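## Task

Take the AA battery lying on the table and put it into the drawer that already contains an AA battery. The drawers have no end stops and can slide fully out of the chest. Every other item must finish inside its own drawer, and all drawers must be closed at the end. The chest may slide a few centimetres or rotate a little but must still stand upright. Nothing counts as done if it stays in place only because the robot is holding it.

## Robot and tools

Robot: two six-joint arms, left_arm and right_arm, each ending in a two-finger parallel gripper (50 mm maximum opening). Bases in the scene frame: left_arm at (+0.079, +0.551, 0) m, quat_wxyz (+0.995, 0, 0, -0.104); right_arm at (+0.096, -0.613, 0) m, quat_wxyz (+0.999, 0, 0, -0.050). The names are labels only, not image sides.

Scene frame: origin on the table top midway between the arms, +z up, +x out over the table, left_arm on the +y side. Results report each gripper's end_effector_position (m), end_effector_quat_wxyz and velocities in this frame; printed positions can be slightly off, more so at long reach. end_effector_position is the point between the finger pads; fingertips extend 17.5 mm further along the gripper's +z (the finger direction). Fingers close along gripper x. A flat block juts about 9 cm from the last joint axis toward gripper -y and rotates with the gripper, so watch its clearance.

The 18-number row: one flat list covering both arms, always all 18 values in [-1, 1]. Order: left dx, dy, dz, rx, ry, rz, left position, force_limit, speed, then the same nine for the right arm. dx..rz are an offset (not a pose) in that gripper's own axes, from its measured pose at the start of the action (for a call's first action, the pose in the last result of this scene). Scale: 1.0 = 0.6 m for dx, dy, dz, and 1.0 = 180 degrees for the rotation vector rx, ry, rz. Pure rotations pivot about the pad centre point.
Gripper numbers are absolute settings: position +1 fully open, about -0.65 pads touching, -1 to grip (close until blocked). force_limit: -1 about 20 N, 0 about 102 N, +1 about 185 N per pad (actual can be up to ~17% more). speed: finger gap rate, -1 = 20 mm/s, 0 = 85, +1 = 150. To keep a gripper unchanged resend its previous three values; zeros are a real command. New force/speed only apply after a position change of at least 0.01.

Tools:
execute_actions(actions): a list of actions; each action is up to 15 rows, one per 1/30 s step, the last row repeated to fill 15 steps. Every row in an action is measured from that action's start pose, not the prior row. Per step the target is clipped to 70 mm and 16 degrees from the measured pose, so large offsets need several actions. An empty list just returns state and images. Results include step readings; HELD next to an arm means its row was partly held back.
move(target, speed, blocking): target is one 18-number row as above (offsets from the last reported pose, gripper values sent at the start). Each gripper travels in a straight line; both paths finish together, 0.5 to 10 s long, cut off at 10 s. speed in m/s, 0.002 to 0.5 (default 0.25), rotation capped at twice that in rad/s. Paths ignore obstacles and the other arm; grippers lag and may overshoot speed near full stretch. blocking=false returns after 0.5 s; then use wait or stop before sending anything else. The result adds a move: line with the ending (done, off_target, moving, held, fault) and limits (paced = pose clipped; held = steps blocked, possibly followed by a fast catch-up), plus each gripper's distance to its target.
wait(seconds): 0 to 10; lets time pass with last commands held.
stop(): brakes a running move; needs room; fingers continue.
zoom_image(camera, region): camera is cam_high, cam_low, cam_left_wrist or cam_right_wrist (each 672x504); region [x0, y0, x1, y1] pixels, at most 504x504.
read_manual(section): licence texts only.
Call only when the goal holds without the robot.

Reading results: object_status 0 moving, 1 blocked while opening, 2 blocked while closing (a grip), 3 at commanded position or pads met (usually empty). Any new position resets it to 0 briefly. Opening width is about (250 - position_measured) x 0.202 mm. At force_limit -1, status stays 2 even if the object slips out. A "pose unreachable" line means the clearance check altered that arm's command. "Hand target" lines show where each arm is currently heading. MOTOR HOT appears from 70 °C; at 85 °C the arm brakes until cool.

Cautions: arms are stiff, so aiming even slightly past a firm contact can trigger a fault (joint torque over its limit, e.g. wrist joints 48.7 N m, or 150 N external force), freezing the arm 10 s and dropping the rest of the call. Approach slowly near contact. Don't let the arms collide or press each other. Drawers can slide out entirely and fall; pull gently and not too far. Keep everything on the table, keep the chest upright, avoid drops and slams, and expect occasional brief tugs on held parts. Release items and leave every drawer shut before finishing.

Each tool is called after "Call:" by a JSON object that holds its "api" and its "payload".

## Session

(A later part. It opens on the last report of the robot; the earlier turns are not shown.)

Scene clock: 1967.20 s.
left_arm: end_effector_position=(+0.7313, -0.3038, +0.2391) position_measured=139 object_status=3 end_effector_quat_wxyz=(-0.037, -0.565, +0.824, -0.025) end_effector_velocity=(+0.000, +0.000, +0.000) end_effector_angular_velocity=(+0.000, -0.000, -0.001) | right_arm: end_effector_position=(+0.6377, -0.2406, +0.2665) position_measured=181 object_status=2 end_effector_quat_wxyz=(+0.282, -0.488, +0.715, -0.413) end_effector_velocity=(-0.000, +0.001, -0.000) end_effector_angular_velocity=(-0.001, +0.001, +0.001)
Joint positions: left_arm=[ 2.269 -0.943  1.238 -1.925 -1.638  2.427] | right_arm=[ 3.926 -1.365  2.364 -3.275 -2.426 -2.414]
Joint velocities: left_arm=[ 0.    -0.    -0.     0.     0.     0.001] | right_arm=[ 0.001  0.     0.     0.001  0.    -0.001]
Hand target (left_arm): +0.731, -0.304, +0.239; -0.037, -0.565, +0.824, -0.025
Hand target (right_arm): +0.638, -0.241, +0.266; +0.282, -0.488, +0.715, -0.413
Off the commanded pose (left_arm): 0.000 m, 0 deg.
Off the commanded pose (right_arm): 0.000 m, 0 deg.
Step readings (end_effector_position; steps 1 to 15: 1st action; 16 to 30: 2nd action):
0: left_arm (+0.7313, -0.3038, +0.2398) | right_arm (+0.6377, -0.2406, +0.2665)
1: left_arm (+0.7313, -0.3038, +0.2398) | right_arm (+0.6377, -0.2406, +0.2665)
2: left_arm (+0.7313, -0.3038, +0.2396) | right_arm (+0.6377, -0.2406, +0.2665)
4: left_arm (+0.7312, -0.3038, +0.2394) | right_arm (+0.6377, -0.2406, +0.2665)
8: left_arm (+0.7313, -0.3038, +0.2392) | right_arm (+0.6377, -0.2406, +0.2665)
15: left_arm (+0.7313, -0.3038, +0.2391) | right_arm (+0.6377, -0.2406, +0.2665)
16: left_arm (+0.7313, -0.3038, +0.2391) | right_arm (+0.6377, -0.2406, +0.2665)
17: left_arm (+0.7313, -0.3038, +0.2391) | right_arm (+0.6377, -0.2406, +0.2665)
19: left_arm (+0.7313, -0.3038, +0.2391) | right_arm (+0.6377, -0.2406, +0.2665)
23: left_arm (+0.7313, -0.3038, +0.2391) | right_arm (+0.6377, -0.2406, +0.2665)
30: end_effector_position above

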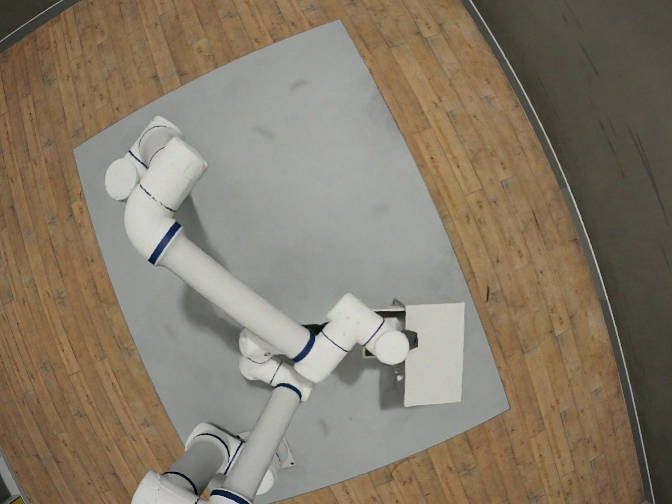

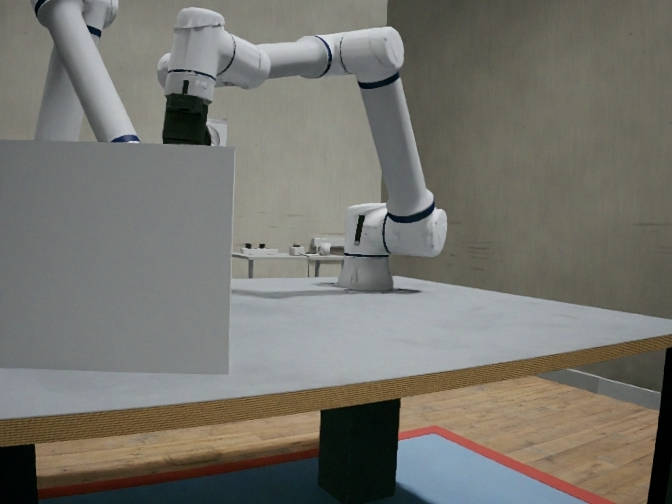

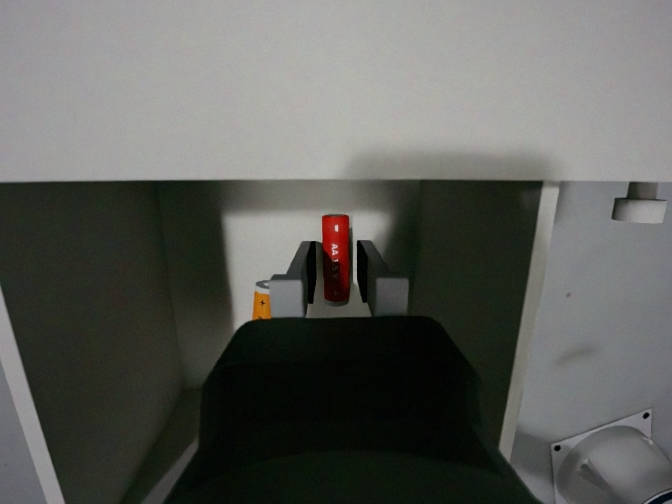

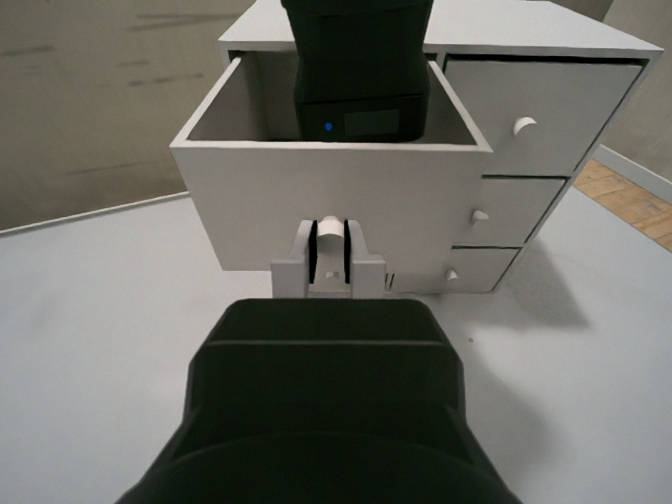

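Call:
{"api": "move", "payload": {"target": [0,0,-0.1917,0,0,0,0.09,-0.6,-0.6,0,0,0,0,0,0,-1,-0.4,-0.2], "speed": 0.2}}

Scene clock: 1999.83 s.
left_arm: end_effector_position=(+0.7346, -0.2944, +0.3533) position_measured=139 object_status=3 end_effector_quat_wxyz=(-0.037, -0.565, +0.824, -0.025) end_effector_velocity=(+0.000, -0.000, +0.003) end_effector_angular_velocity=(-0.001, -0.001, -0.001) | right_arm: end_effector_position=(+0.6377, -0.2406, +0.2665) position_measured=181 object_status=2 end_effector_quat_wxyz=(+0.282, -0.488, +0.715, -0.413) end_effector_velocity=(+0.001, -0.002, +0.000) end_effector_angular_velocity=(-0.001, +0.001, -0.002)
Joint positions: left_arm=[ 2.276 -0.994  1.116 -1.751 -1.638  2.435] | right_arm=[ 3.926 -1.365  2.364 -3.275 -2.426 -2.414]
Joint velocities: left_arm=[-0.    -0.001 -0.004  0.004  0.001  0.001] | right_arm=[-0.003 -0.001 -0.     0.002  0.    -0.001]
Hand target (left_arm): +0.735, -0.294, +0.354; -0.037, -0.565, +0.824, -0.025
Hand target (right_arm): +0.638, -0.241, +0.266; +0.282, -0.488, +0.715, -0.413
Off the commanded pose (left_arm): 0.000 m, 0 deg.
Off the commanded pose (right_arm): 0.000 m, 0 deg.
move: done

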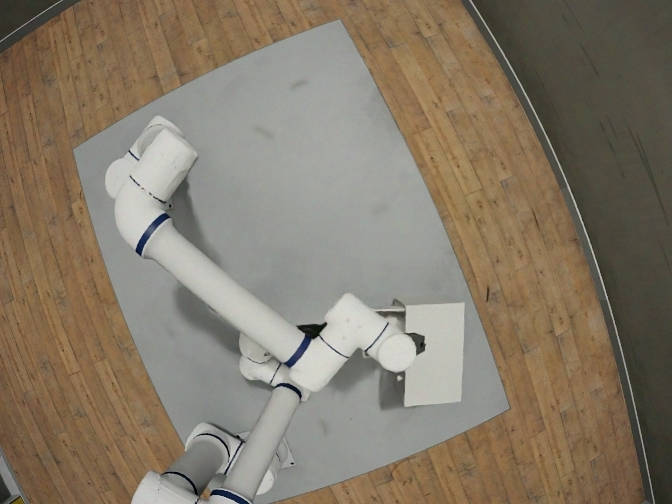

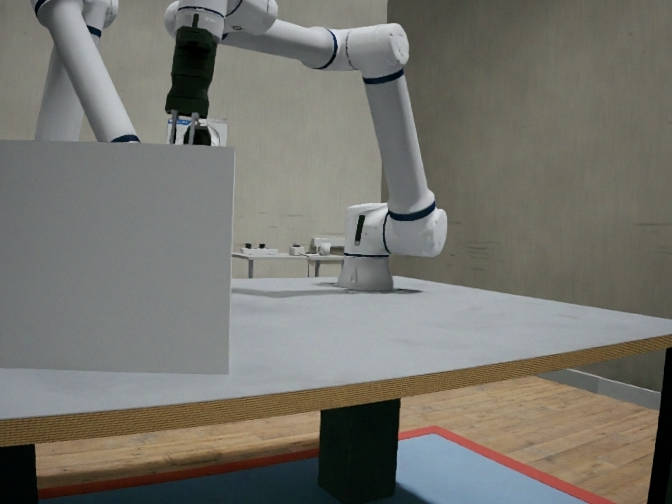

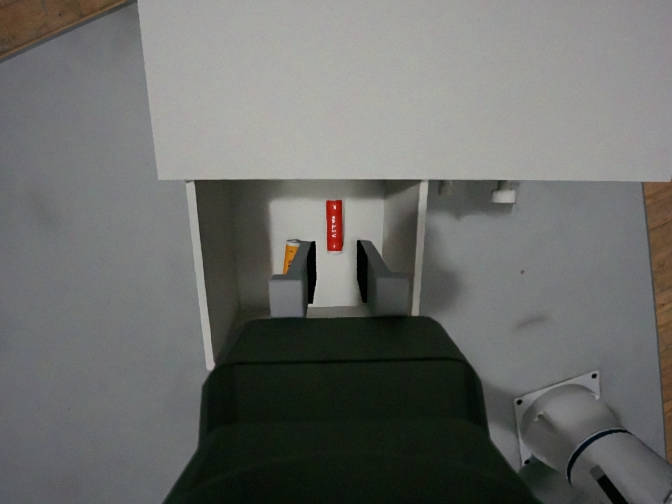

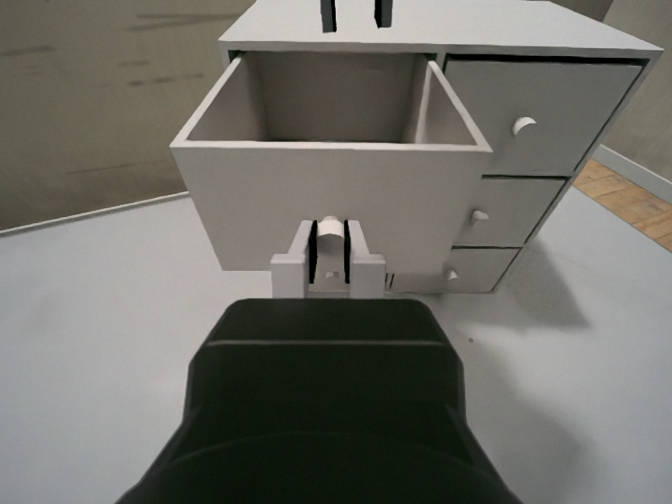

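Call:
{"api": "move", "payload": {"target": [-0.3942,0.0333,-0.0847,0,0,0,0.09,-0.6,-0.6,0.0003,-0.1078,0.1874,0,0,0,-1,-0.4,-0.2], "speed": 0.2}}

Scene clock: 2028.23 s.
left_arm: end_effector_position=(+0.8020, -0.0636, +0.3833) position_measured=139 object_status=3 end_effector_quat_wxyz=(-0.037, -0.565, +0.824, -0.025) end_effector_velocity=(+0.001, +0.002, +0.000) end_effector_angular_velocity=(-0.000, -0.001, +0.002) | right_arm: end_effector_position=(+0.7583, -0.2881, +0.2662) position_measured=181 object_status=2 end_effector_quat_wxyz=(+0.282, -0.488, +0.715, -0.413) end_effector_velocity=(+0.002, -0.002, +0.000) end_effector_angular_velocity=(+0.001, -0.000, -0.003)
Joint positions: left_arm=[ 2.469 -1.206  1.378 -1.787 -1.648  2.628] | right_arm=[ 3.731 -1.28   2.278 -3.414 -2.289 -2.613]
Joint velocities: left_arm=[ 0.002 -0.002  0.003 -0.002  0.     0.   ] | right_arm=[-0.005  0.    -0.001 -0.     0.002 -0.001]
Hand target (left_arm): +0.802, -0.063, +0.383; -0.037, -0.565, +0.824, -0.025
Hand target (right_arm): +0.759, -0.288, +0.266; +0.282, -0.488, +0.715, -0.413
Off the commanded pose (left_arm): 0.001 m, 0 deg.
Off the commanded pose (right_arm): 0.000 m, 0 deg.
move: done

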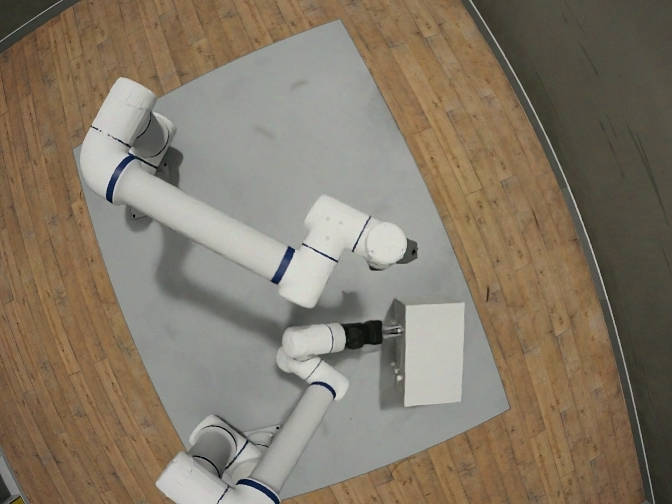

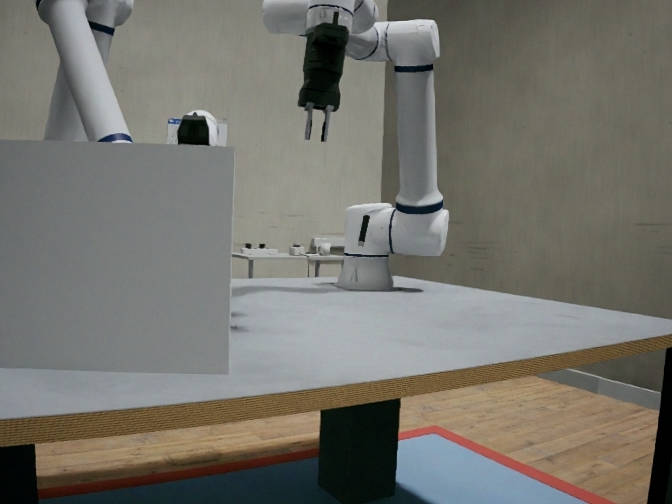

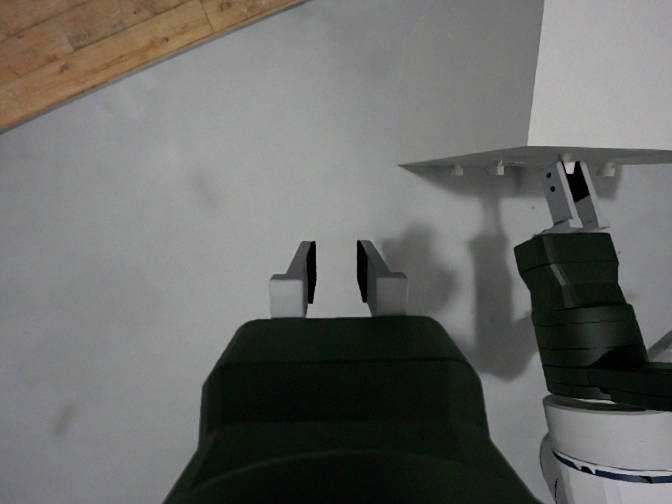

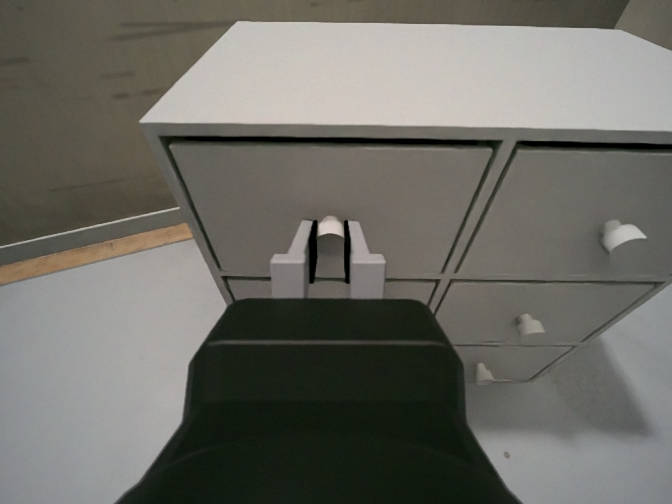

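Call:
{"api": "execute_actions", "payload": {"actions": [[[0,0,0,0,0,0,0.09,-0.6,-0.6,0,0,0,0,0,0,0.45,-0.4,0.3],[0,0,0,0,0,0,0.09,-0.6,-0.6,0,0,0,0,0,0,0.45,-0.4,0.3],[0,0,0,0,0,0,0.09,-0.6,-0.6,0,0,0,0,0,0,0.45,-0.4,0.3],[0,0,0,0,0,0,0.09,-0.6,-0.6,0,0,0,0,0,0,0.45,-0.4,0.3],[0,0,0,0,0,0,0.09,-0.6,-0.6,0,0,0,0,0,0,0.45,-0.4,0.3],[0,0,0,0,0,0,0.09,-0.6,-0.6,0,0,0,0,0,0,0.45,-0.4,0.3],[0,0,0,0,0,0,0.09,-0.6,-0.6,0,0,0,0,0,0,0.45,-0.4,0.3],[0,0,0,0,0,0,0.09,-0.6,-0.6,0,0,0,0,0,0,0.45,-0.4,0.3],[0,0,0,0,0,0,0.09,-0.6,-0.6,0,0,0,0,0,0,0.45,-0.4,0.3],[0,0,0,0,0,0,0.09,-0.6,-0.6,0,0,0,0,0,0,0.45,-0.4,0.3],[0,0,0,0,0,0,0.09,-0.6,-0.6,0,0,-0.004,0,0,0,0.45,-0.4,0.3],[0,0,0,0,0,0,0.09,-0.6,-0.6,0,0,-0.008,0,0,0,0.45,-0.4,0.3],[0,0,0,0,0,0,0.09,-0.6,-0.6,0,0,-0.012,0,0,0,0.45,-0.4,0.3],[0,0,0,0,0,0,0.09,-0.6,-0.6,0,0,-0.016,0,0,0,0.45,-0.4,0.3],[0,0,0,0,0,0,0.09,-0.6,-0.6,0,0,-0.02,0,0,0,0.45,-0.4,0.3]],[[0,0,0,0,0,0,0.09,-0.6,-0.6,0,0,-0.02,0,0,0,0.45,-0.4,0.3],[0,0,0,0,0,0,0.09,-0.6,-0.6,0,0,-0.03,0,0,0,0.45,-0.4,0.3],[0,0,0,0,0,0,0.09,-0.6,-0.6,0,0,-0.04,0,0,0,0.45,-0.4,0.3],[0,0,0,0,0,0,0.09,-0.6,-0.6,0,0,-0.05,0,0,0,0.45,-0.4,0.3],[0,0,0,0,0,0,0.09,-0.6,-0.6,0,0,-0.06,0,0,0,0.45,-0.4,0.3],[0,0,0,0,0,0,0.09,-0.6,-0.6,0,0,-0.07,0,0,0,0.45,-0.4,0.3],[0,0,0,0,0,0,0.09,-0.6,-0.6,0,0,-0.08,0,0,0,0.45,-0.4,0.3],[0,0,0,0,0,0,0.09,-0.6,-0.6,0,0,-0.09,0,0,0,0.45,-0.4,0.3],[0,0,0,0,0,0,0.09,-0.6,-0.6,0,0,-0.1,0,0,0,0.45,-0.4,0.3]]]}}

Scene clock: 2047.60 s.
left_arm: end_effector_position=(+0.8020, -0.0636, +0.3833) position_measured=139 object_status=3 end_effector_quat_wxyz=(-0.037, -0.565, +0.824, -0.025) end_effector_velocity=(-0.000, +0.000, -0.001) end_effector_angular_velocity=(+0.001, +0.000, +0.001) | right_arm: end_effector_position=(+0.7105, -0.2692, +0.2960) position_measured=85 object_status=3 end_effector_quat_wxyz=(+0.283, -0.488, +0.715, -0.413) end_effector_velocity=(-0.032, +0.011, +0.019) end_effector_angular_velocity=(+0.001, +0.004, -0.005)
Joint positions: left_arm=[ 2.469 -1.206  1.378 -1.787 -1.648  2.628] | right_arm=[ 3.803 -1.368  2.303 -3.308 -2.342 -2.547]
Joint velocities: left_arm=[ 0.    -0.     0.001 -0.    -0.    -0.   ] | right_arm=[ 0.049 -0.06   0.012  0.09  -0.037  0.056]
Hand target (left_arm): +0.802, -0.064, +0.383; -0.037, -0.565, +0.824, -0.025
Hand target (right_arm): +0.706, -0.268, +0.299; +0.283, -0.488, +0.715, -0.413
Off the commanded pose (left_arm): 0.000 m, 0 deg.
Off the commanded pose (right_arm): 0.005 m, 0 deg.
Step readings (end_effector_position; steps 1 to 15: 1st action; 16 to 30: 2nd action):
0: left_arm (+0.8021, -0.0633, +0.3834) | right_arm (+0.7585, -0.2882, +0.2661)
1: left_arm (+0.8021, -0.0633, +0.3834) | right_arm (+0.7585, -0.2882, +0.2661)
2: left_arm (+0.8021, -0.0633, +0.3834) | right_arm (+0.7585, -0.2882, +0.2661)
4: left_arm (+0.8021, -0.0633, +0.3834) | right_arm (+0.7585, -0.2882, +0.2661)
8: left_arm (+0.8021, -0.0633, +0.3833) | right_arm (+0.7585, -0.2882, +0.2661)
15: left_arm (+0.8020, -0.0636, +0.3833) | right_arm (+0.7545, -0.2866, +0.2685)
16: left_arm (+0.8020, -0.0636, +0.3833) | right_arm (+0.7530, -0.2860, +0.2695)
17: left_arm (+0.8020, -0.0636, +0.3833) | right_arm (+0.7509, -0.2852, +0.2707)
19: left_arm (+0.8020, -0.0636, +0.3833) | right_arm (+0.7451, -0.2829, +0.2744)
23: left_arm (+0.8020, -0.0636, +0.3833) | right_arm (+0.7296, -0.2767, +0.2841)
30: end_effector_position above

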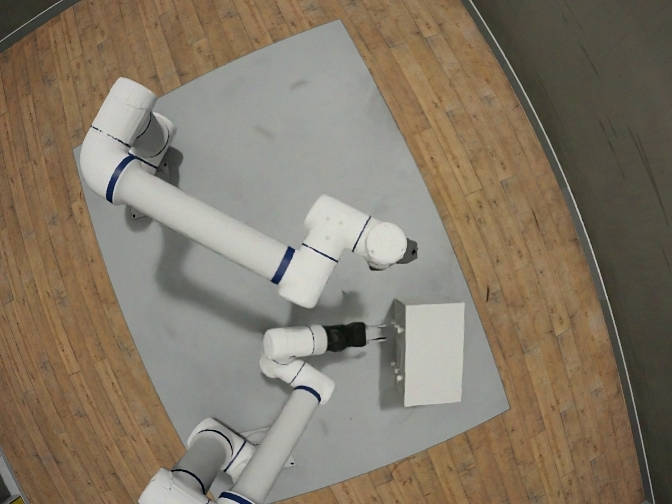

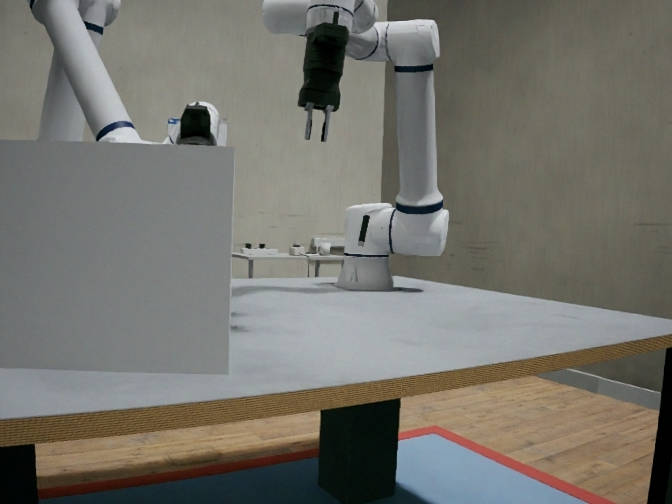

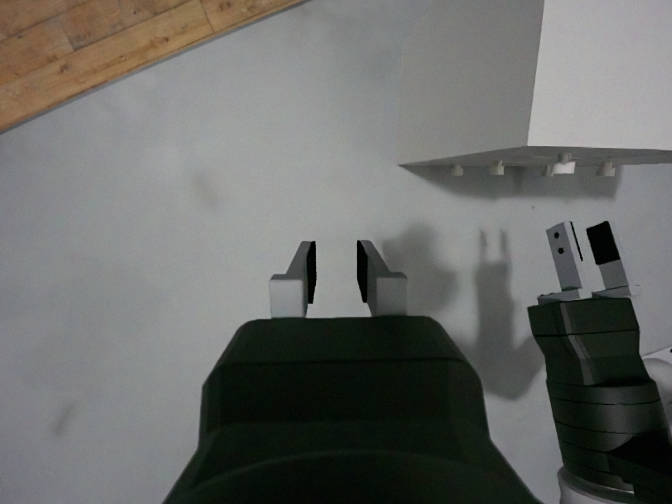

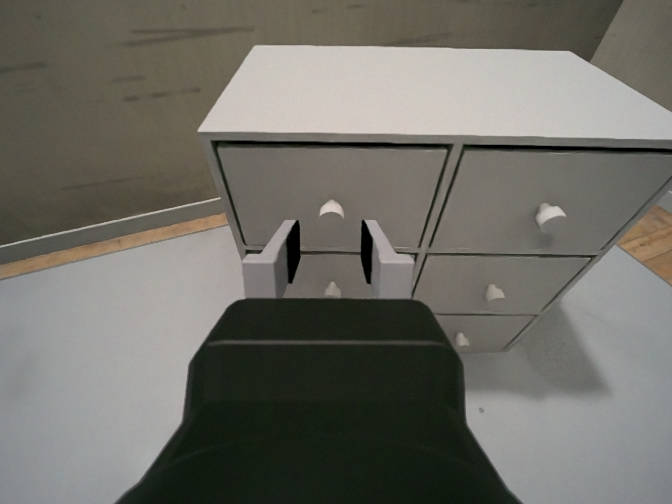

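Call:
{"api": "zoom_image", "payload": {"camera": "cam_left_wrist", "region": [390,120,672,200]}}

Call:
{"api": "zoom_image", "payload": {"camera": "cam_high", "region": [370,290,480,415]}}

Call:
{"api": "zoom_image", "payload": {"camera": "cam_right_wrist", "region": [190,110,672,370]}}

Region (390, 120, 672, 200) of cam_left_wrist's 672x504 image, scaled by 1.787, with more detail than that image has; it fills the top 143 rows of this view, and the rest is white.

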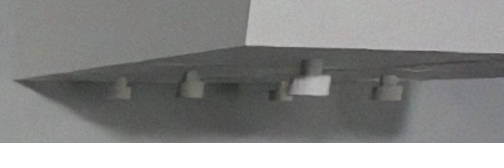

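Region (370, 290, 480, 415) of cam_high's 672x504 image, scaled by 4.032, with more detail than that image has; it fills the left 444 columns of this view, and the rest is white.

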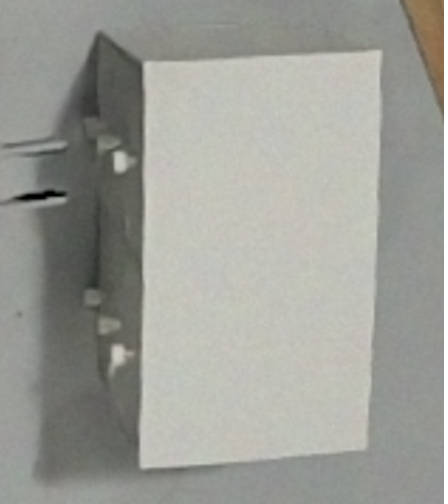

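Region (190, 110, 672, 370) of cam_right_wrist's 672x504 image, scaled by 1.046, with more detail than that image has; it fills the top 272 rows of this view, and the rest is white.

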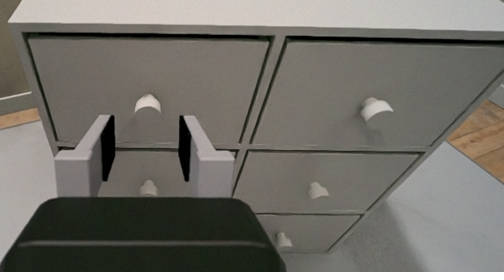

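Call:
{"api": "finished_scene", "payload": {"scene": 2}}

The scene is finished: the task was done.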